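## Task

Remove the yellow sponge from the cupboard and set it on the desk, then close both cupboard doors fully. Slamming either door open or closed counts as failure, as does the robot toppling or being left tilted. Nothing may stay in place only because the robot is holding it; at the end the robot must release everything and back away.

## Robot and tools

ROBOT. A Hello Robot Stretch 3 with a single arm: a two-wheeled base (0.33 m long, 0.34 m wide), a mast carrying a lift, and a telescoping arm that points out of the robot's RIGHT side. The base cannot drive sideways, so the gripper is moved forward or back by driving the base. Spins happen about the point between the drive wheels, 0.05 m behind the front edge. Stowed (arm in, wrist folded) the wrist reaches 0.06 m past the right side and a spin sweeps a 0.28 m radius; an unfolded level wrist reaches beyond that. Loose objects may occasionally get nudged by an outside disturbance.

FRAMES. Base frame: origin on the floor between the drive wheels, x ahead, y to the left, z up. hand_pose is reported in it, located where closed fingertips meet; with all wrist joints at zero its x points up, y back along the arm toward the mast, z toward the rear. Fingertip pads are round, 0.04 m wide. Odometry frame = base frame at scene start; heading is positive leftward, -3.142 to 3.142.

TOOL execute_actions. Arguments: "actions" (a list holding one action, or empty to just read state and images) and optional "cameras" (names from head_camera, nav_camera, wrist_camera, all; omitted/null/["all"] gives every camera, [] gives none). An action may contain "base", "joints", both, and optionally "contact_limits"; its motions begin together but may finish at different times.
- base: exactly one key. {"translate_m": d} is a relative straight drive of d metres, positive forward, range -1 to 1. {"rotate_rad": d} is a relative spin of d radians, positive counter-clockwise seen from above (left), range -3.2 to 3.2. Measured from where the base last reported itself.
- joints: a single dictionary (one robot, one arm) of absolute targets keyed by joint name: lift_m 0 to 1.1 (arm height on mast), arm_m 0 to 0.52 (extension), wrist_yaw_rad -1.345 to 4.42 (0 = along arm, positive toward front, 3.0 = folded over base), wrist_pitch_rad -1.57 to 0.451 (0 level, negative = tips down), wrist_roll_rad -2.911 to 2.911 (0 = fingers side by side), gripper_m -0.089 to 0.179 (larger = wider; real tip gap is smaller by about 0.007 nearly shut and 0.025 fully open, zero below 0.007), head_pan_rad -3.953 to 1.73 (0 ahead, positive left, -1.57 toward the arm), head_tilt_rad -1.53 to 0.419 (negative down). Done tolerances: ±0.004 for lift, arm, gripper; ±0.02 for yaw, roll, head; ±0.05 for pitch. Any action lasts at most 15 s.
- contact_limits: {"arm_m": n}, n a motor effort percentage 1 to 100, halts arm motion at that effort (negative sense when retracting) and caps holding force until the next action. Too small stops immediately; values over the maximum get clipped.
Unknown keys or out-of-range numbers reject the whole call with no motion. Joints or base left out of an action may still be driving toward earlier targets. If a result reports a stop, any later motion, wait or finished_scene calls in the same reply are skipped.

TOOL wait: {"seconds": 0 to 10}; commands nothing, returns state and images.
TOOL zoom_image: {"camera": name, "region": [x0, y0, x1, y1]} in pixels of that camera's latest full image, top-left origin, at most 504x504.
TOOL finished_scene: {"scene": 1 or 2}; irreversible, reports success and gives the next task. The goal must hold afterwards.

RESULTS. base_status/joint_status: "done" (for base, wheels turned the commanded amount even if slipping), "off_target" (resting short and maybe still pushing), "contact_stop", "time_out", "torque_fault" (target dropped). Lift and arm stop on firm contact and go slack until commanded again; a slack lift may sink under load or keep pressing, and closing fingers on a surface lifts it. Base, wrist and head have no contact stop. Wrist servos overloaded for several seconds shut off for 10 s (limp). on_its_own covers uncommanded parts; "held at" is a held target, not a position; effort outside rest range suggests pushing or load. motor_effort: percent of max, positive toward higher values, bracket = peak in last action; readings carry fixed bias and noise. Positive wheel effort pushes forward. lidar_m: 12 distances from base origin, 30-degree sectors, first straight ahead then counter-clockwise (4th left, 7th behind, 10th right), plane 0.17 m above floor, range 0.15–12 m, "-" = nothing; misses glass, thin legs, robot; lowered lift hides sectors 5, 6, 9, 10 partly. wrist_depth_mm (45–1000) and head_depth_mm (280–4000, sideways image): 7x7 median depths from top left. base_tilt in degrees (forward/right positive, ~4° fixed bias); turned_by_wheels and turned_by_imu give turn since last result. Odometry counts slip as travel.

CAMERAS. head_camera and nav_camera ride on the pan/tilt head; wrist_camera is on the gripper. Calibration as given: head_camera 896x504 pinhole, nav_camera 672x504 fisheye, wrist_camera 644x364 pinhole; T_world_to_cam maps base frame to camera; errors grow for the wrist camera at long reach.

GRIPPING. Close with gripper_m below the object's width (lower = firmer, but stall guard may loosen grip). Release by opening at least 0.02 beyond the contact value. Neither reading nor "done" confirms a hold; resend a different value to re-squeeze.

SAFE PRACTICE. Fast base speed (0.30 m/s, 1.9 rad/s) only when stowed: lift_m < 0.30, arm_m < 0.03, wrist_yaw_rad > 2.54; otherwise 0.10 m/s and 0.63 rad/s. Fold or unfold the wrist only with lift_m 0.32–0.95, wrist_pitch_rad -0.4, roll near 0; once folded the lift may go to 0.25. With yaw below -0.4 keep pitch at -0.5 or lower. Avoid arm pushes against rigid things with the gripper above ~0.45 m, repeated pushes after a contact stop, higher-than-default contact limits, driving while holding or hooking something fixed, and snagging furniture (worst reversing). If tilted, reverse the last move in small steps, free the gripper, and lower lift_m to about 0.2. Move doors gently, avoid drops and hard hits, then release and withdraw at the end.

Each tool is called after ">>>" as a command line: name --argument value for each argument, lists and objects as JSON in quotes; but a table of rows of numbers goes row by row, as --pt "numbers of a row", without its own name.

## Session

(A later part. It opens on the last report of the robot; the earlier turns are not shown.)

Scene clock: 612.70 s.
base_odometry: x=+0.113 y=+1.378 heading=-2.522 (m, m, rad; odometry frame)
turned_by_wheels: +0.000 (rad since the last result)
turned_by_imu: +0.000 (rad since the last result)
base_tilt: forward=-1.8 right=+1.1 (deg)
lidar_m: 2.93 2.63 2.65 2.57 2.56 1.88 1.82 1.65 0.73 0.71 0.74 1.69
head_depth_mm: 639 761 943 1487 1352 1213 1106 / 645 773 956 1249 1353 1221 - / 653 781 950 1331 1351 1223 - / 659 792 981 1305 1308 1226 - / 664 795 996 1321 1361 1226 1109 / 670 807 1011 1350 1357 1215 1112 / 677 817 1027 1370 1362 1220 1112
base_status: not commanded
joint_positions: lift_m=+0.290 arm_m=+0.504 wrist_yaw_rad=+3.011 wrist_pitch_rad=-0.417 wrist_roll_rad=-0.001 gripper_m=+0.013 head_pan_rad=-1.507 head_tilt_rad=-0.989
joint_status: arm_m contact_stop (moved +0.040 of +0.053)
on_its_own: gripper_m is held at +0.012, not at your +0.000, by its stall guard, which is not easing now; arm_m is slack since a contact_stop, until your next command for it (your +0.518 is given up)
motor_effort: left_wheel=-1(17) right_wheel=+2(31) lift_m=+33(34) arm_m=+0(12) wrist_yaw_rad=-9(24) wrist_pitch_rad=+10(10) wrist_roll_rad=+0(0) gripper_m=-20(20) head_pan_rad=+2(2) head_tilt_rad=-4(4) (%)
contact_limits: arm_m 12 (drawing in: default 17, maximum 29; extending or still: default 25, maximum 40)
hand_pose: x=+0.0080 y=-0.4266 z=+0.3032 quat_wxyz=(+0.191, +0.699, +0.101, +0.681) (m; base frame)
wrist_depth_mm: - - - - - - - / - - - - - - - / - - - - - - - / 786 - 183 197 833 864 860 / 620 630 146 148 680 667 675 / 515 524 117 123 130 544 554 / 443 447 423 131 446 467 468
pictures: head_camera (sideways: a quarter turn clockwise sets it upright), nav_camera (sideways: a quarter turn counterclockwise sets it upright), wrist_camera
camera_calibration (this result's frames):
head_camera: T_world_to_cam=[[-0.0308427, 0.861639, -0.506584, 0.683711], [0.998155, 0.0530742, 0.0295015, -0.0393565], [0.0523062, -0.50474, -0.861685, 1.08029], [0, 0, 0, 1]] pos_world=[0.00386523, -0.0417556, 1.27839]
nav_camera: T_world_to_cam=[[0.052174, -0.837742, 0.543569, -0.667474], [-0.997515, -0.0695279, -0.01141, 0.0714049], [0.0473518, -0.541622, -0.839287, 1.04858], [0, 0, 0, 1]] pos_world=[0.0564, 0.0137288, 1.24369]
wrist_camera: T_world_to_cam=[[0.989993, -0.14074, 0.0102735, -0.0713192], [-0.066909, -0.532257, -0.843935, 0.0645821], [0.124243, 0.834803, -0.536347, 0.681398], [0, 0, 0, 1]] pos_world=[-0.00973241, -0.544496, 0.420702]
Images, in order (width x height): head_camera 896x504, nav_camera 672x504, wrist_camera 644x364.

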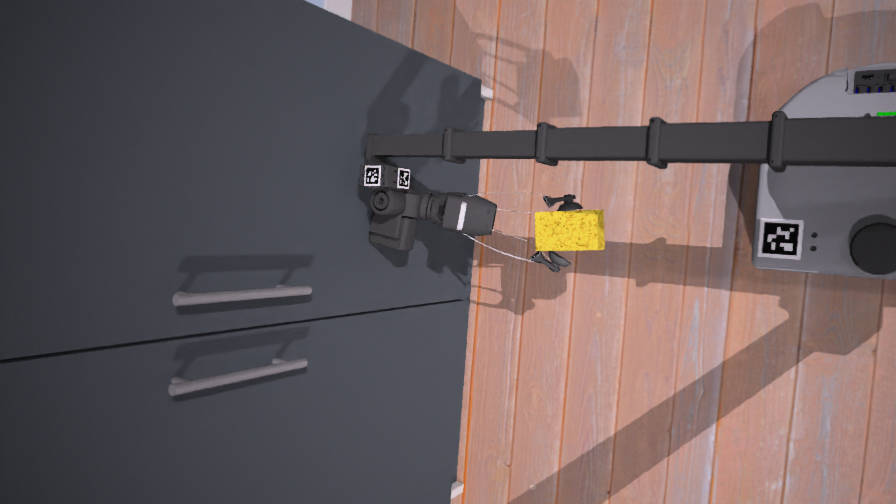

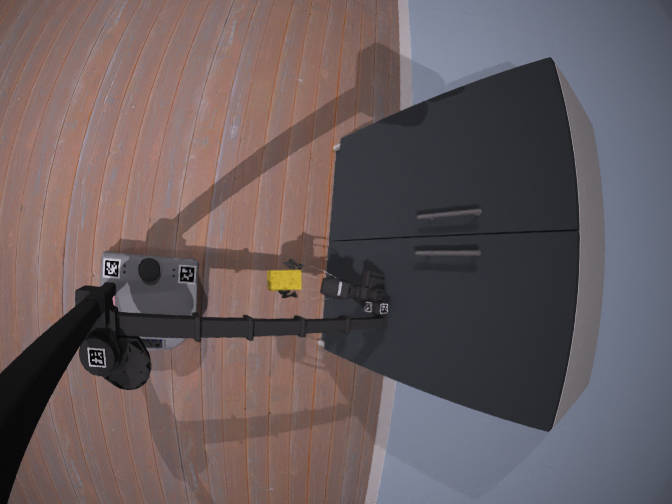

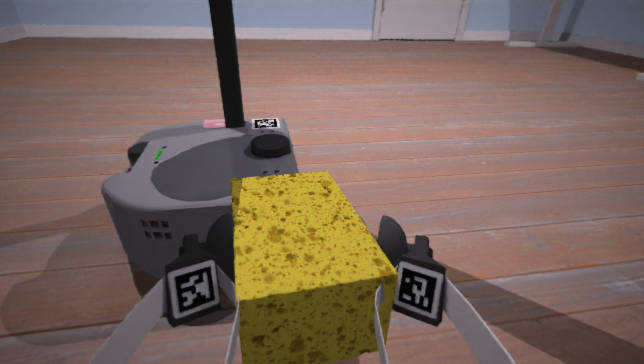

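>>> execute_actions --actions '[{"joints": {"arm_m": 0.0, "head_pan_rad": 0.7, "head_tilt_rad": -0.4}}]' --cameras '["head_camera", "nav_camera"]'

Scene clock: 624.47 s.
base_odometry: x=+0.113 y=+1.378 heading=-2.522 (m, m, rad; odometry frame)
turned_by_wheels: +0.000 (rad since the last result)
turned_by_imu: -0.001 (rad since the last result)
base_tilt: forward=-1.8 right=+1.1 (deg)
lidar_m: 2.93 2.62 2.66 2.57 2.55 1.89 1.82 1.65 0.74 0.71 0.74 1.69
head_depth_mm: 2713 2884 2998 2903 2231 1695 1368 / 2867 3076 3330 3161 2225 1702 1372 / 3178 3284 3728 3180 2201 1691 1376 / 3341 3546 3772 3210 2210 1701 1374 / 3079 3310 3583 3196 2201 1698 1376 / 2797 2972 3166 3188 2208 1694 1372 / 2544 2706 2875 2978 2236 1701 1370
base_status: not commanded
joint_positions: lift_m=+0.290 arm_m=+0.000 wrist_yaw_rad=+3.002 wrist_pitch_rad=-0.417 wrist_roll_rad=-0.001 gripper_m=+0.013 head_pan_rad=+0.693 head_tilt_rad=-0.409
joint_status: all done
on_its_own: gripper_m is held at +0.012, not at your +0.000, by its stall guard, which is not easing now
motor_effort: left_wheel=-2(2) right_wheel=+2(3) lift_m=+33(33) arm_m=-2(2) wrist_yaw_rad=-2(9) wrist_pitch_rad=+10(9) wrist_roll_rad=+0(0) gripper_m=-19(19) head_pan_rad=+2(35) head_tilt_rad=+3(28) (%)
hand_pose: x=+0.0100 y=+0.0772 z=+0.3032 quat_wxyz=(+0.195, +0.700, +0.098, +0.680) (m; base frame)
wrist_depth_mm: - - - - - - - / - - - - - - - / - - - - - - - / 769 - 777 750 831 847 858 / 622 628 147 148 692 658 682 / 518 519 117 123 130 543 551 / 457 - 121 131 445 469 469
pictures: head_camera (sideways: a quarter turn clockwise sets it upright), nav_camera (sideways: a quarter turn counterclockwise sets it upright)
camera_calibration (this result's frames):
head_camera: T_world_to_cam=[[-0.35631, -0.264085, -0.896271, 1.19357], [-0.643813, 0.764568, 0.0306674, -0.0308816], [0.677161, 0.587958, -0.442445, 0.531185], [0, 0, 0, 1]] pos_world=[0.0457017, 0.0265008, 1.30573]
nav_camera: T_world_to_cam=[[0.311664, 0.256679, 0.914867, -1.15301], [0.647035, -0.762433, -0.00651156, 0.0550029], [0.695853, 0.59398, -0.403703, 0.478026], [0, 0, 0, 1]] pos_world=[-0.00887193, 0.053952, 1.24819]
Images, in order (width x height): head_camera 896x504, nav_camera 672x504.

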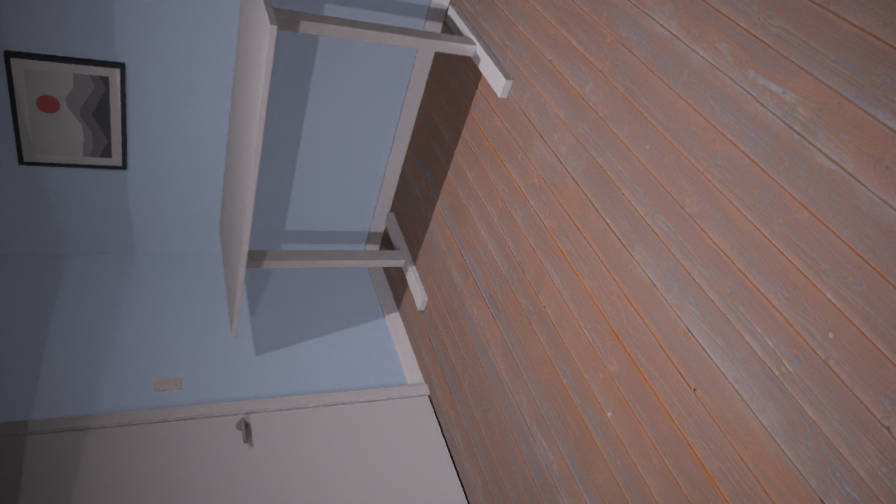

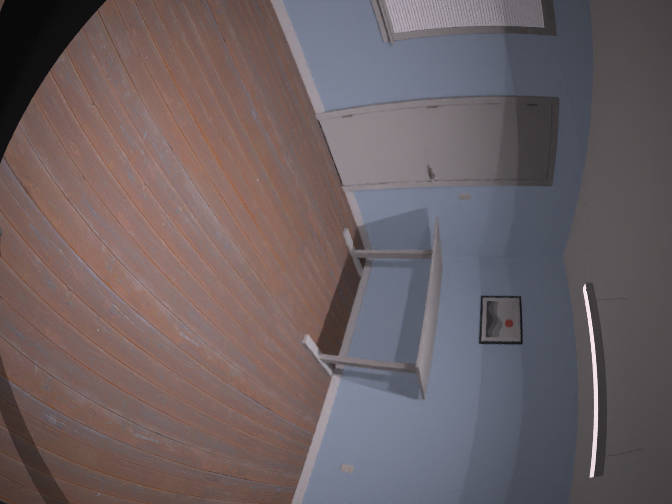

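>>> execute_actions --actions '[{"base": {"rotate_rad": 0.687}, "joints": {"head_pan_rad": -0.3, "head_tilt_rad": -0.3}}]' --cameras '[]'

>>> execute_actions --actions '[{"base": {"translate_m": 1.0}}]' --cameras '[]'

>>> execute_actions --actions '[{"base": {"translate_m": 0.45}}]' --cameras '["head_camera", "nav_camera"]'

Scene clock: 721.43 s.
base_odometry: x=+0.113 y=+1.378 heading=-1.835 (m, m, rad; odometry frame)
turned_by_wheels: +0.687 (rad since the last result)
turned_by_imu: +0.670 (rad since the last result)
base_tilt: forward=-1.8 right=+1.1 (deg)
lidar_m: 3.13 2.59 2.57 2.24 1.83 1.82 1.45 0.71 0.71 0.78 2.04 2.62
head_depth_mm: 2513 2655 2800 3001 2598 1883 1483 / 2599 2742 2935 3098 2611 1893 1478 / 2692 2916 3085 3252 2588 1897 1489 / 2800 3065 3113 3410 2608 1897 1489 / 2988 3133 3350 3546 2604 1902 1488 / 3146 3326 3569 3843 2610 1874 1480 / 3287 3481 3523 3592 2588 1894 1485
base_status: done
joint_positions: lift_m=+0.290 arm_m=+0.000 wrist_yaw_rad=+3.002 wrist_pitch_rad=-0.417 wrist_roll_rad=-0.001 gripper_m=+0.013 head_pan_rad=-0.293 head_tilt_rad=-0.310
joint_status: all done
on_its_own: gripper_m is held at +0.012, not at your +0.000, by its stall guard, which is not easing now
motor_effort: left_wheel=-4(13) right_wheel=+4(12) lift_m=+32(33) arm_m=-2(1) wrist_yaw_rad=-2(2) wrist_pitch_rad=+10(10) wrist_roll_rad=+0(0) gripper_m=-19(21) head_pan_rad=-4(37) head_tilt_rad=+3(14) (%)
hand_pose: x=+0.0100 y=+0.0772 z=+0.3032 quat_wxyz=(+0.195, +0.700, +0.098, +0.680) (m; base frame)
wrist_depth_mm: - - - - - - - / - - - - - - - / - - - - - - - / 786 - 778 747 824 840 873 / 627 628 146 148 686 671 679 / 518 518 117 123 130 550 559 / 455 - 121 130 447 466 470
pictures: none
No camera images: the call's "cameras" was empty. Leave "cameras" out to get every camera's image.

Scene clock: 726.43 s.
base_odometry: x=-0.149 y=+0.413 heading=-1.835 (m, m, rad; odometry frame)
turned_by_wheels: +0.000 (rad since the last result)
turned_by_imu: +0.003 (rad since the last result)
base_tilt: forward=-1.7 right=+1.1 (deg)
lidar_m: 2.32 1.93 1.94 2.14 2.60 2.58 1.65 1.35 1.54 2.00 2.17 1.71
head_depth_mm: 1828 1934 2023 2166 2262 1895 1488 / 1911 2015 2116 2210 2285 1910 1480 / 1984 2095 2179 2384 2469 1874 1488 / 2059 2173 2286 2498 2613 1901 1484 / 2139 2287 2382 2657 2581 1894 1478 / 2252 2429 2525 2817 2590 1889 1490 / 2407 2535 2627 2717 2474 1883 1488
base_status: done
joint_positions: lift_m=+0.290 arm_m=+0.000 wrist_yaw_rad=+3.001 wrist_pitch_rad=-0.417 wrist_roll_rad=-0.001 gripper_m=+0.013 head_pan_rad=-0.293 head_tilt_rad=-0.309
joint_status: not commanded
on_its_own: gripper_m is held at +0.012, not at your +0.000, by its stall guard, which is not easing now
motor_effort: left_wheel=-4(10) right_wheel=+5(13) lift_m=+33(33) arm_m=-2(2) wrist_yaw_rad=-2(2) wrist_pitch_rad=+10(10) wrist_roll_rad=+0(0) gripper_m=-20(20) head_pan_rad=-3(4) head_tilt_rad=+4(4) (%)
hand_pose: x=+0.0101 y=+0.0771 z=+0.3032 quat_wxyz=(+0.195, +0.700, +0.098, +0.680) (m; base frame)
wrist_depth_mm: - - - - - - - / - - - - - - - / - - - - - - - / 780 - 792 746 813 846 875 / 630 630 146 148 684 658 682 / 517 522 117 123 130 549 554 / 459 - 121 130 452 468 466
pictures: none
No camera images: the call's "cameras" was empty. Leave "cameras" out to get every camera's image.

Scene clock: 729.67 s.
base_odometry: x=-0.266 y=-0.021 heading=-1.835 (m, m, rad; odometry frame)
turned_by_wheels: +0.000 (rad since the last result)
turned_by_imu: +0.001 (rad since the last result)
base_tilt: forward=-1.8 right=+1.1 (deg)
lidar_m: 1.88 1.64 1.62 1.82 2.88 2.93 2.00 1.71 2.10 2.23 1.83 1.33
head_depth_mm: 1534 1615 1693 1202 1890 1737 1487 / 1590 1675 1779 1317 2022 1886 1480 / 1638 1762 1843 1311 2151 1895 1490 / 1711 1836 1927 1458 2244 1883 1497 / 1789 1935 2026 2194 2345 1894 1497 / 1904 2018 2129 2316 2456 1890 1493 / 2015 2149 2239 1921 2244 1901 1475
base_status: done
joint_positions: lift_m=+0.290 arm_m=+0.000 wrist_yaw_rad=+3.001 wrist_pitch_rad=-0.417 wrist_roll_rad=-0.001 gripper_m=+0.013 head_pan_rad=-0.293 head_tilt_rad=-0.309
joint_status: not commanded
on_its_own: gripper_m is held at +0.012, not at your +0.000, by its stall guard, which is not easing now
motor_effort: left_wheel=-4(10) right_wheel=+4(12) lift_m=+33(33) arm_m=-2(2) wrist_yaw_rad=-1(2) wrist_pitch_rad=+10(9) wrist_roll_rad=+0(0) gripper_m=-20(21) head_pan_rad=-4(3) head_tilt_rad=+3(4) (%)
hand_pose: x=+0.0101 y=+0.0771 z=+0.3032 quat_wxyz=(+0.195, +0.700, +0.098, +0.680) (m; base frame)
wrist_depth_mm: - - - - - - - / - - - - - - - / - - - - - - - / 779 - 790 735 862 855 863 / 620 626 146 148 676 661 678 / 521 530 117 123 130 545 549 / 455 - 121 131 447 459 467
pictures: head_camera (sideways: a quarter turn clockwise sets it upright), nav_camera (sideways: a quarter turn counterclockwise sets it upright)
camera_calibration (this result's frames):
head_camera: T_world_to_cam=[[-0.329261, 0.124798, -0.935955, 1.24519], [0.279045, 0.959815, 0.0298133, -0.0354031], [0.902065, -0.251357, -0.350854, 0.410623], [0, 0, 0, 1]] pos_world=[0.0494628, -0.018203, 1.31057]
nav_camera: T_world_to_cam=[[0.296845, -0.0911855, 0.950562, -1.19951], [-0.27781, -0.960621, -0.00539476, 0.0591913], [0.913622, -0.262474, -0.310488, 0.355388], [0, 0, 0, 1]] pos_world=[0.0478237, 0.0407624, 1.25088]
Images, in order (width x height): head_camera 896x504, nav_camera 672x504.

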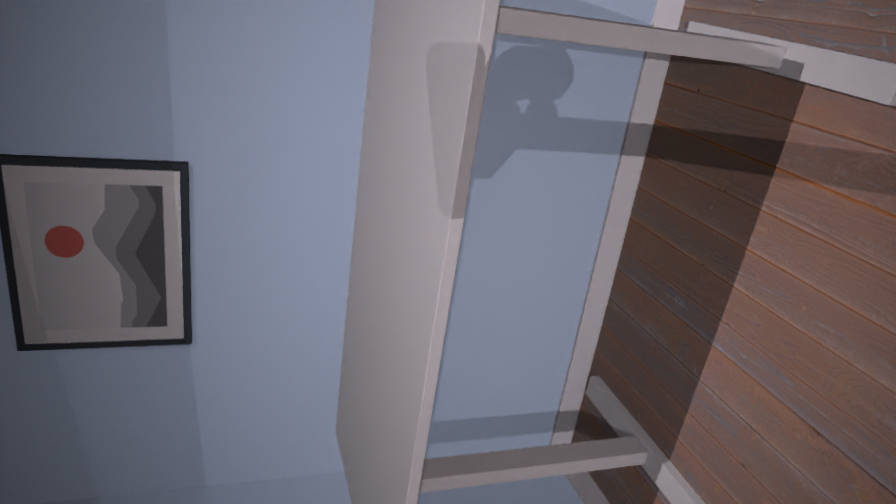

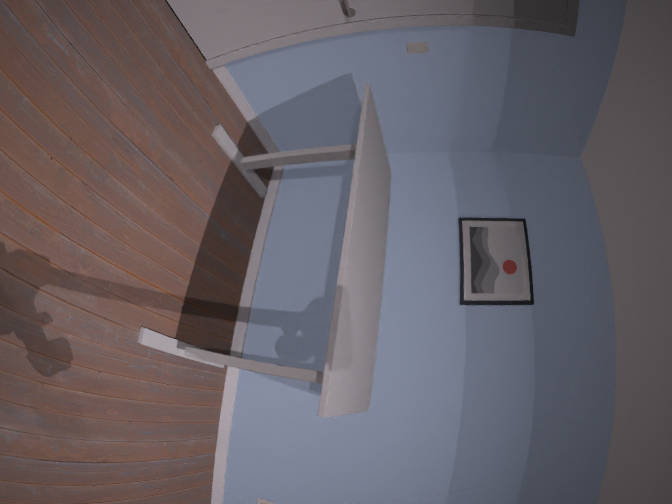

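>>> execute_actions --actions '[{"base": {"translate_m": 0.15}, "joints": {"lift_m": 0.45}}]' --cameras '[]'

>>> execute_actions --actions '[{"base": {"translate_m": 0.5}, "joints": {"lift_m": 1.02, "wrist_yaw_rad": 0.8, "head_pan_rad": -0.8, "head_tilt_rad": -0.6}}]'

Scene clock: 755.80 s.
base_odometry: x=-0.305 y=-0.166 heading=-1.835 (m, m, rad; odometry frame)
turned_by_wheels: +0.000 (rad since the last result)
turned_by_imu: +0.000 (rad since the last result)
base_tilt: forward=-1.9 right=+1.2 (deg)
lidar_m: 1.73 1.54 1.54 1.73 2.72 3.02 2.11 1.82 2.20 2.09 1.71 1.22
head_depth_mm: 1427 1512 1592 1099 1807 1828 1407 / 1485 1568 1657 1102 1895 1892 1484 / 1528 1635 1747 1201 1994 1906 1482 / 1609 1717 1817 1200 2110 1894 1490 / 1676 1799 1898 1320 2228 1902 1482 / 1784 1891 1999 1456 2319 1896 1484 / 1873 2009 2083 1700 2204 1874 1485
base_status: done
joint_positions: lift_m=+0.450 arm_m=+0.000 wrist_yaw_rad=+3.001 wrist_pitch_rad=-0.417 wrist_roll_rad=-0.001 gripper_m=+0.013 head_pan_rad=-0.293 head_tilt_rad=-0.309
joint_status: all done
on_its_own: gripper_m is held at +0.012, not at your +0.000, by its stall guard, which is not easing now
motor_effort: left_wheel=-4(11) right_wheel=+4(12) lift_m=+50(52) arm_m=-2(2) wrist_yaw_rad=-2(2) wrist_pitch_rad=+9(10) wrist_roll_rad=+0(0) gripper_m=-20(20) head_pan_rad=-3(3) head_tilt_rad=+4(4) (%)
hand_pose: x=+0.0101 y=+0.0771 z=+0.4626 quat_wxyz=(+0.195, +0.700, +0.098, +0.680) (m; base frame)
wrist_depth_mm: - - - - - - - / - - - - - - - / - - - - - - - / - - - - - - - / 864 857 147 148 950 912 926 / 724 719 117 123 130 758 767 / 608 622 122 130 619 648 645
pictures: none
No camera images: the call's "cameras" was empty. Leave "cameras" out to get every camera's image.

Scene clock: 761.80 s.
base_odometry: x=-0.436 y=-0.649 heading=-1.836 (m, m, rad; odometry frame)
turned_by_wheels: +0.000 (rad since the last result)
turned_by_imu: +0.001 (rad since the last result)
base_tilt: forward=-1.8 right=+1.1 (deg)
lidar_m: 1.23 1.22 1.22 1.33 2.17 3.40 2.51 2.26 2.51 1.62 0.89 1.32
head_depth_mm: 1141 1252 827 623 336 1408 1225 / 1131 1230 831 599 1238 1379 1207 / 1126 1209 831 623 1760 1459 1229 / 1115 1203 830 623 1753 1459 1232 / 1112 1196 829 623 1718 1452 1230 / 1100 1187 829 623 1716 1446 1229 / 1094 1177 832 624 1715 1460 1225
base_status: done
joint_positions: lift_m=+1.020 arm_m=+0.000 wrist_yaw_rad=+0.802 wrist_pitch_rad=-0.417 wrist_roll_rad=-0.001 gripper_m=+0.013 head_pan_rad=-0.793 head_tilt_rad=-0.593
joint_status: all done
on_its_own: gripper_m is held at +0.012, not at your +0.000, by its stall guard, which is not easing now
motor_effort: left_wheel=-4(5) right_wheel=+4(10) lift_m=+49(52) arm_m=-2(2) wrist_yaw_rad=-2(2) wrist_pitch_rad=+9(10) wrist_roll_rad=+0(0) gripper_m=-20(19) head_pan_rad=-3(26) head_tilt_rad=-1(19) (%)
hand_pose: x=+0.1400 y=-0.3014 z=+1.0326 quat_wxyz=(+0.695, +0.405, -0.579, +0.135) (m; base frame)
wrist_depth_mm: 975 986 - - - - - / 758 757 801 824 - - - / 489 499 515 532 538 - - / 368 376 377 389 417 424 - / - - 154 148 - - - / - - 117 123 130 - - / - - - 131 - - -
pictures: head_camera (sideways: a quarter turn clockwise sets it upright), nav_camera (sideways: a quarter turn counterclockwise sets it upright), wrist_camera
camera_calibration (this result's frames):
head_camera: T_world_to_cam=[[-0.403026, 0.443926, -0.800312, 1.06872], [0.711167, 0.70232, 0.0314363, -0.0401406], [0.57603, -0.556486, -0.598759, 0.735181], [0, 0, 0, 1]] pos_world=[0.0357844, -0.0371252, 1.29677]
nav_camera: T_world_to_cam=[[0.394702, -0.402958, 0.825733, -1.03727], [-0.705716, -0.708445, -0.00838859, 0.0656966], [0.588367, -0.579422, -0.563998, 0.687253], [0, 0, 0, 1]] pos_world=[0.0514178, 0.0267758, 1.24467]
wrist_camera: T_world_to_cam=[[-0.702752, -0.711361, 0.0102696, -0.126915], [-0.387668, 0.370793, -0.843935, 1.07275], [0.596535, -0.597058, -0.536347, 0.454068], [0, 0, 0, 1]] pos_world=[0.0558134, -0.216946, 1.15017]
Images, in order (width x height): head_camera 896x504, nav_camera 672x504, wrist_camera 644x364.

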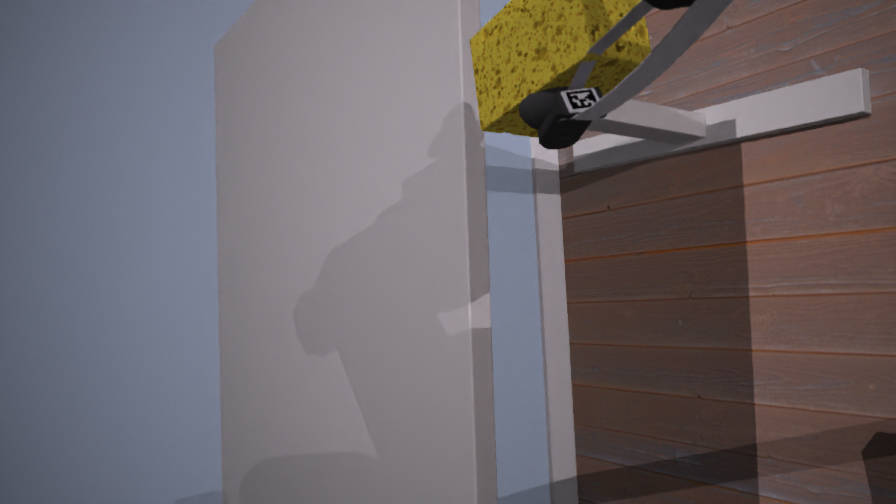

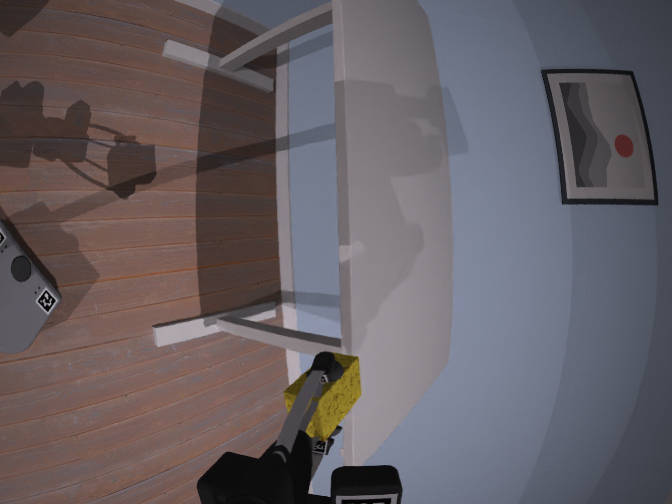

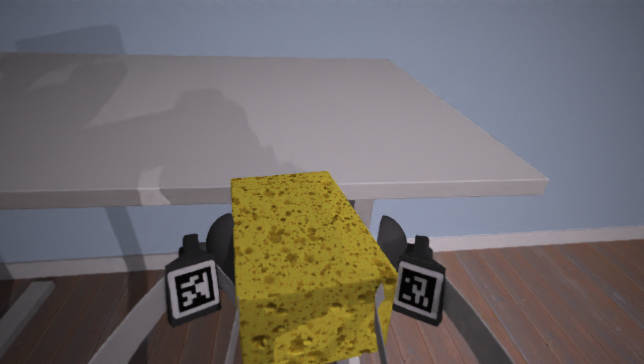

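>>> execute_actions --actions '[{"base": {"translate_m": 0.25}, "joints": {"arm_m": 0.25, "wrist_pitch_rad": -0.3, "head_pan_rad": -1.1, "head_tilt_rad": -0.6}}]'

Scene clock: 790.37 s.
base_odometry: x=-0.502 y=-0.890 heading=-1.836 (m, m, rad; odometry frame)
turned_by_wheels: +0.000 (rad since the last result)
turned_by_imu: +0.000 (rad since the last result)
base_tilt: forward=-1.8 right=+1.0 (deg)
lidar_m: 0.99 1.05 1.05 1.17 1.89 3.60 2.70 2.50 2.66 0.80 0.82 1.13
head_depth_mm: 1159 1306 875 600 1601 1453 1227 / 1114 1219 567 597 499 1410 1195 / 1063 1155 830 599 483 1379 1231 / 1023 1123 831 599 468 1455 1224 / 983 1084 833 598 469 1421 1227 / 947 1048 832 599 468 1390 1235 / 916 1006 832 599 468 1347 1228
base_status: done
joint_positions: lift_m=+1.020 arm_m=+0.250 wrist_yaw_rad=+0.800 wrist_pitch_rad=-0.321 wrist_roll_rad=-0.001 gripper_m=+0.013 head_pan_rad=-1.093 head_tilt_rad=-0.593
joint_status: all done
on_its_own: gripper_m is held at +0.012, not at your +0.000, by its stall guard, which is not easing now
motor_effort: left_wheel=-4(5) right_wheel=+4(11) lift_m=+49(49) arm_m=+3(4) wrist_yaw_rad=-1(2) wrist_pitch_rad=+12(13) wrist_roll_rad=+0(0) gripper_m=-19(19) head_pan_rad=-4(19) head_tilt_rad=-1(4) (%)
hand_pose: x=+0.1476 y=-0.5589 z=+1.0548 quat_wxyz=(+0.687, +0.376, -0.598, +0.168) (m; base frame)
wrist_depth_mm: 669 690 710 736 750 786 820 / 711 733 762 781 819 846 872 / 672 698 710 712 851 921 946 / 455 464 468 428 491 999 - / 347 354 154 148 384 369 - / 280 288 117 123 130 298 301 / 235 238 223 130 237 247 248
pictures: head_camera (sideways: a quarter turn clockwise sets it upright), nav_camera (sideways: a quarter turn counterclockwise sets it upright), wrist_camera
camera_calibration (this result's frames):
head_camera: T_world_to_cam=[[-0.253835, 0.543429, -0.800158, 1.06761], [0.887039, 0.460623, 0.0314366, -0.0412138], [0.385654, -0.701792, -0.598965, 0.736609], [0, 0, 0, 1]] pos_world=[0.0234789, -0.0442413, 1.29676]
nav_camera: T_world_to_cam=[[0.257999, -0.501837, 0.825589, -1.03625], [-0.88364, -0.468092, -0.00839102, 0.0667851], [0.390662, -0.727358, -0.56421, 0.688734], [0, 0, 0, 1]] pos_world=[0.057302, 0.0121916, 1.24466]
wrist_camera: T_world_to_cam=[[-0.704639, -0.709506, 0.00919503, -0.302472], [-0.327109, 0.313311, -0.891535, 1.19902], [0.629669, -0.631219, -0.452858, 0.195604], [0, 0, 0, 1]] pos_world=[0.05591, -0.466803, 1.16033]
Images, in order (width x height): head_camera 896x504, nav_camera 672x504, wrist_camera 644x364.

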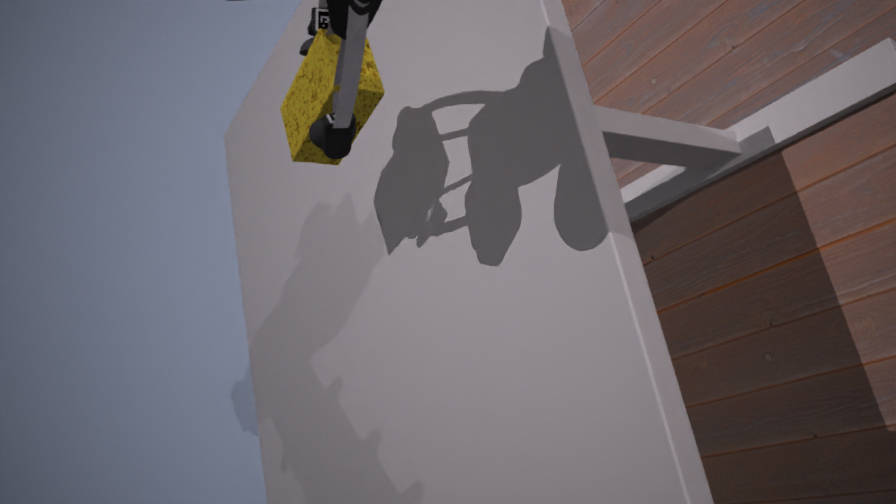

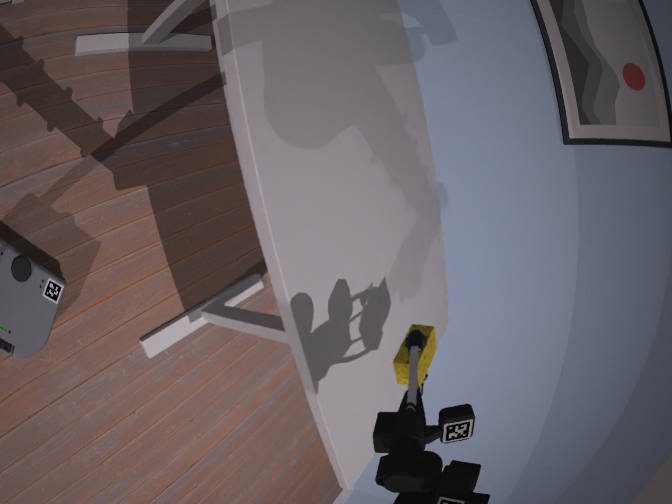

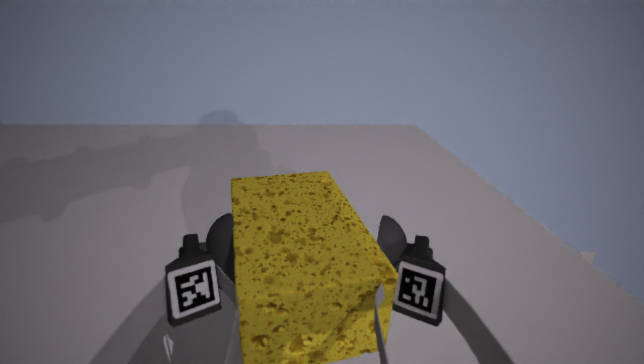

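>>> execute_actions --actions '[{"joints": {"lift_m": 0.944}}]' --cameras '["head_camera", "wrist_camera"]'

Scene clock: 798.70 s.
base_odometry: x=-0.502 y=-0.890 heading=-1.836 (m, m, rad; odometry frame)
turned_by_wheels: +0.000 (rad since the last result)
turned_by_imu: -0.001 (rad since the last result)
base_tilt: forward=-1.8 right=+1.2 (deg)
lidar_m: 0.99 1.05 1.05 1.17 1.88 3.57 2.70 2.49 2.67 0.80 0.82 1.13
head_depth_mm: 1159 1308 878 555 1615 1456 1227 / 1108 1232 829 562 499 1409 1199 / 1073 1163 831 598 483 1388 1225 / 1025 1125 832 600 468 1452 1234 / 987 1083 831 597 468 1418 1232 / 951 1046 830 600 469 1375 1228 / 916 1007 832 599 469 1355 1223
base_status: not commanded
joint_positions: lift_m=+0.944 arm_m=+0.250 wrist_yaw_rad=+0.800 wrist_pitch_rad=-0.320 wrist_roll_rad=-0.001 gripper_m=+0.013 head_pan_rad=-1.093 head_tilt_rad=-0.593
joint_status: all done
on_its_own: gripper_m is held at +0.012, not at your +0.000, by its stall guard, which is not easing now
motor_effort: left_wheel=-4(4) right_wheel=+4(4) lift_m=+31(39) arm_m=+3(2) wrist_yaw_rad=-1(1) wrist_pitch_rad=+12(12) wrist_roll_rad=+0(0) gripper_m=-19(20) head_pan_rad=-3(4) head_tilt_rad=-2(3) (%)
hand_pose: x=+0.1476 y=-0.5589 z=+0.9794 quat_wxyz=(+0.687, +0.376, -0.598, +0.168) (m; base frame)
wrist_depth_mm: 677 702 715 730 749 794 828 / 699 719 749 787 809 841 887 / 430 438 451 460 475 895 946 / 293 296 302 274 313 320 986 / 222 225 154 148 246 240 243 / 179 185 117 123 130 190 192 / 151 151 143 131 151 158 159
pictures: head_camera (sideways: a quarter turn clockwise sets it upright), wrist_camera
camera_calibration (this result's frames):
head_camera: T_world_to_cam=[[-0.253835, 0.543429, -0.800158, 1.06761], [0.887039, 0.460622, 0.0314366, -0.0412138], [0.385654, -0.701792, -0.598965, 0.736609], [0, 0, 0, 1]] pos_world=[0.0234789, -0.0442413, 1.29676]
wrist_camera: T_world_to_cam=[[-0.704641, -0.709505, 0.00919228, -0.301776], [-0.326957, 0.313164, -0.891643, 1.13187], [0.629746, -0.631294, -0.452645, 0.161208], [0, 0, 0, 1]] pos_world=[0.0559097, -0.466803, 1.08497]
Images, in order (width x height): head_camera 896x504, wrist_camera 644x364.

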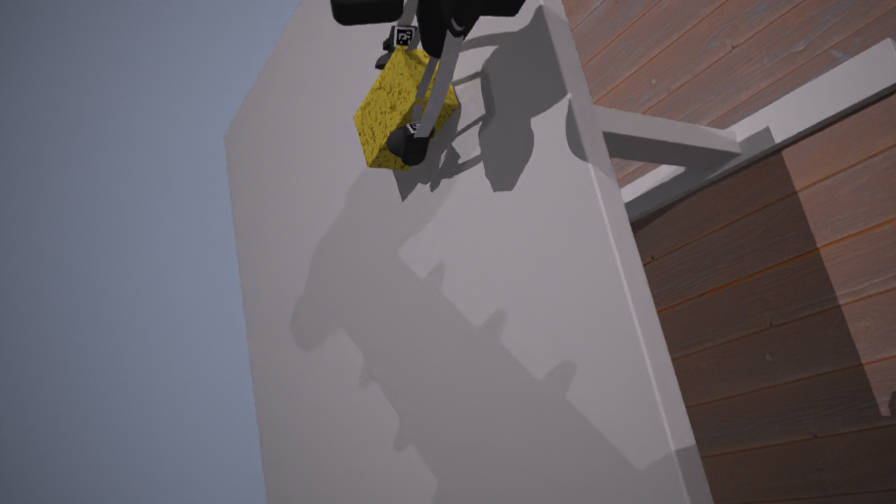

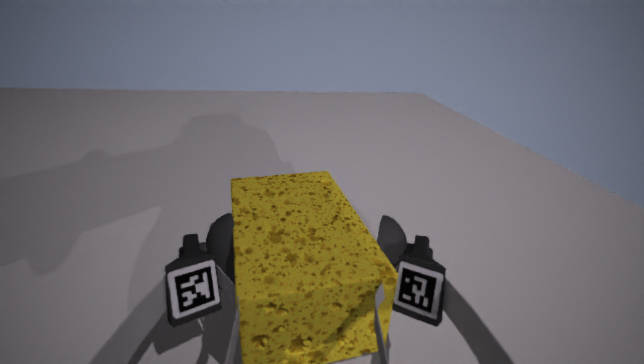

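>>> execute_actions --actions '[{"joints": {"lift_m": 0.939, "gripper_m": 0.13}}]' --cameras '["head_camera", "wrist_camera"]'

Scene clock: 807.33 s.
base_odometry: x=-0.502 y=-0.890 heading=-1.836 (m, m, rad; odometry frame)
turned_by_wheels: +0.000 (rad since the last result)
turned_by_imu: -0.001 (rad since the last result)
base_tilt: forward=-1.8 right=+1.2 (deg)
lidar_m: 0.99 1.06 1.05 1.18 1.89 3.59 2.70 2.50 2.67 0.80 0.82 1.13
head_depth_mm: 1158 1311 855 553 1630 1456 1224 / 1113 1225 832 576 498 1411 1201 / 1070 1165 833 576 483 1396 1225 / 1023 1123 828 598 468 1458 1234 / 983 1083 830 599 468 1416 1230 / 952 1050 833 600 468 1385 1223 / 917 1008 831 599 468 1345 1233
base_status: not commanded
joint_positions: lift_m=+0.939 arm_m=+0.250 wrist_yaw_rad=+0.800 wrist_pitch_rad=-0.315 wrist_roll_rad=-0.001 gripper_m=+0.130 head_pan_rad=-1.093 head_tilt_rad=-0.593
joint_status: all done
motor_effort: left_wheel=-4(4) right_wheel=+5(5) lift_m=+29(28) arm_m=+3(2) wrist_yaw_rad=-1(1) wrist_pitch_rad=+9(12) wrist_roll_rad=+0(0) gripper_m=+0(81) head_pan_rad=-3(3) head_tilt_rad=-2(2) (%)
hand_pose: x=+0.1480 y=-0.5593 z=+0.9758 quat_wxyz=(+0.687, +0.374, -0.599, +0.170) (m; base frame)
wrist_depth_mm: 663 685 712 739 759 794 810 / 700 730 742 785 813 854 880 / 417 430 445 454 471 891 972 / 286 291 277 284 306 311 341 / 217 230 202 148 229 234 237 / 175 - 165 123 169 189 187 / - 143 139 132 149 148 155
pictures: head_camera (sideways: a quarter turn clockwise sets it upright), wrist_camera
camera_calibration (this result's frames):
head_camera: T_world_to_cam=[[-0.253835, 0.543429, -0.800158, 1.06761], [0.887039, 0.460623, 0.0314366, -0.0412138], [0.385655, -0.701792, -0.598965, 0.736609], [0, 0, 0, 1]] pos_world=[0.0234789, -0.0442413, 1.29676]
wrist_camera: T_world_to_cam=[[-0.704675, -0.709472, 0.00912756, -0.301648], [-0.3234, 0.30971, -0.894143, 1.12884], [0.631542, -0.633032, -0.447688, 0.152963], [0, 0, 0, 1]] pos_world=[0.0559011, -0.466795, 1.08058]
Images, in order (width x height): head_camera 896x504, wrist_camera 644x364.

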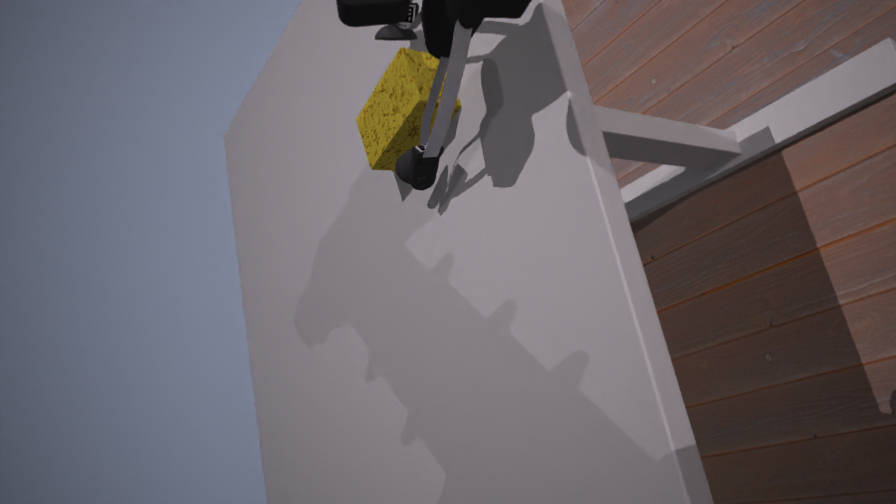

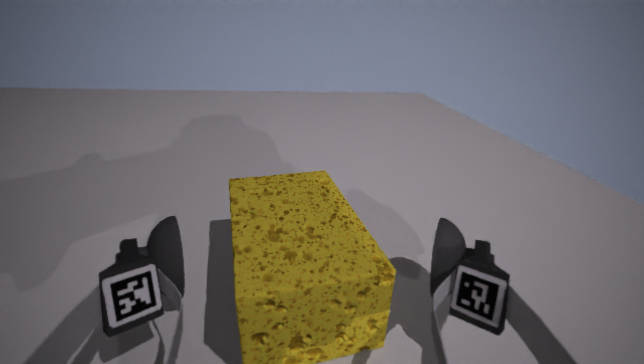

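>>> execute_actions --actions '[{"base": {"translate_m": -0.2}, "joints": {"lift_m": 1.02, "arm_m": 0.05, "head_pan_rad": -2.9, "head_tilt_rad": -0.35}}]'

Scene clock: 822.90 s.
base_odometry: x=-0.449 y=-0.697 heading=-1.836 (m, m, rad; odometry frame)
turned_by_wheels: +0.000 (rad since the last result)
turned_by_imu: -0.001 (rad since the last result)
base_tilt: forward=-1.8 right=+1.1 (deg)
lidar_m: 1.19 1.19 1.19 1.31 2.11 3.43 2.54 2.32 2.54 1.58 0.87 1.28
head_depth_mm: 3461 3791 - - - - - / 3184 3448 3745 3620 2392 - - / 2963 3138 2798 2989 2389 - - / 2755 2888 2536 2761 2456 - - / 2564 2734 2361 2581 2533 - - / 2413 2567 2603 2822 2509 - - / 2284 2396 2550 2730 2584 - -
base_status: done
joint_positions: lift_m=+1.020 arm_m=+0.050 wrist_yaw_rad=+0.800 wrist_pitch_rad=-0.315 wrist_roll_rad=-0.001 gripper_m=+0.130 head_pan_rad=-2.893 head_tilt_rad=-0.359
joint_status: all done
motor_effort: left_wheel=-3(11) right_wheel=+5(5) lift_m=+49(51) arm_m=-2(3) wrist_yaw_rad=-1(1) wrist_pitch_rad=+8(8) wrist_roll_rad=+0(0) gripper_m=+0(0) head_pan_rad=-3(36) head_tilt_rad=+4(17) (%)
hand_pose: x=+0.1480 y=-0.3598 z=+1.0561 quat_wxyz=(+0.687, +0.374, -0.599, +0.170) (m; base frame)
wrist_depth_mm: 910 935 981 - - - - / 958 988 - - - - - / 692 705 735 745 850 - - / 464 477 479 442 502 - - / 351 377 362 367 372 382 - / 304 - 319 911 - - - / - - - - - - -
pictures: head_camera (sideways: a quarter turn clockwise sets it upright), nav_camera (sideways: a quarter turn counterclockwise sets it upright), wrist_camera
camera_calibration (this result's frames):
head_camera: T_world_to_cam=[[0.391596, 0.074295, -0.917133, 1.21623], [0.254315, -0.966647, 0.0302807, -0.0358588], [-0.884294, -0.245098, -0.39743, 0.482132], [0, 0, 0, 1]] pos_world=[-0.0408036, -0.00685287, 1.30814]
nav_camera: T_world_to_cam=[[-0.347252, -0.0865748, 0.933767, -1.17366], [-0.256975, 0.9664, -0.00596407, 0.059805], [-0.901876, -0.242026, -0.357831, 0.428077], [0, 0, 0, 1]] pos_world=[-0.00611426, -0.0557992, 1.24946]
wrist_camera: T_world_to_cam=[[-0.704675, -0.709472, 0.0091277, -0.160841], [-0.323408, 0.309718, -0.894137, 1.1389], [0.631538, -0.633028, -0.4477, 0.315243], [0, 0, 0, 1]] pos_world=[0.0559011, -0.267293, 1.16094]
Images, in order (width x height): head_camera 896x504, nav_camera 672x504, wrist_camera 644x364.

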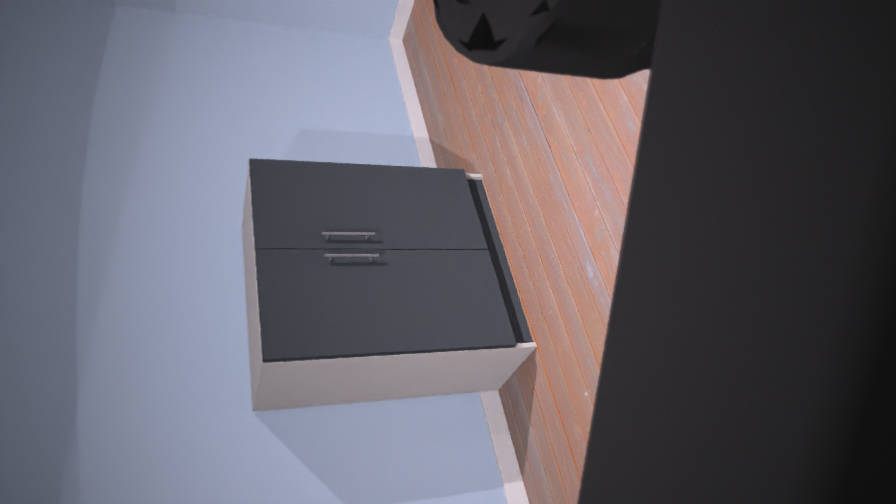

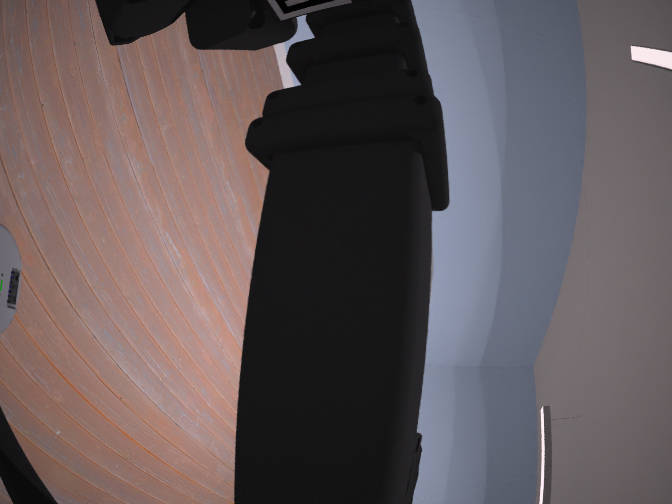

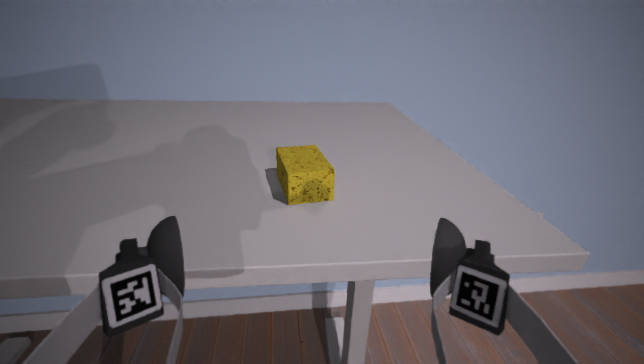

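The sponge is on the desk. I'll zoom in on the doors to check they're shut.

>>> zoom_image --camera "head_camera" --region '[220, 140, 560, 420]'

Region (220, 140, 560, 420) of head_camera's 896x504 image, scaled by 1.482, with more detail than that image has; it fills the top 415 rows of this view, and the rest is white.

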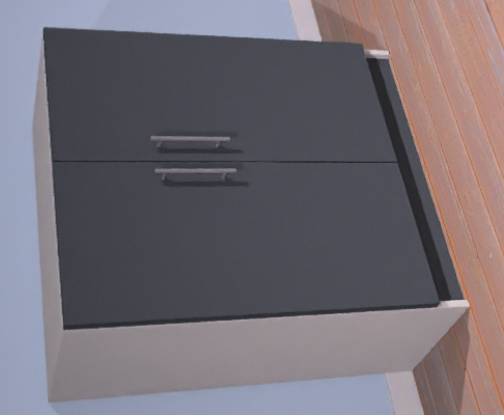

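Both doors sit flush, so they are shut.

>>> finished_scene --scene 2

The scene is finished: the task was done.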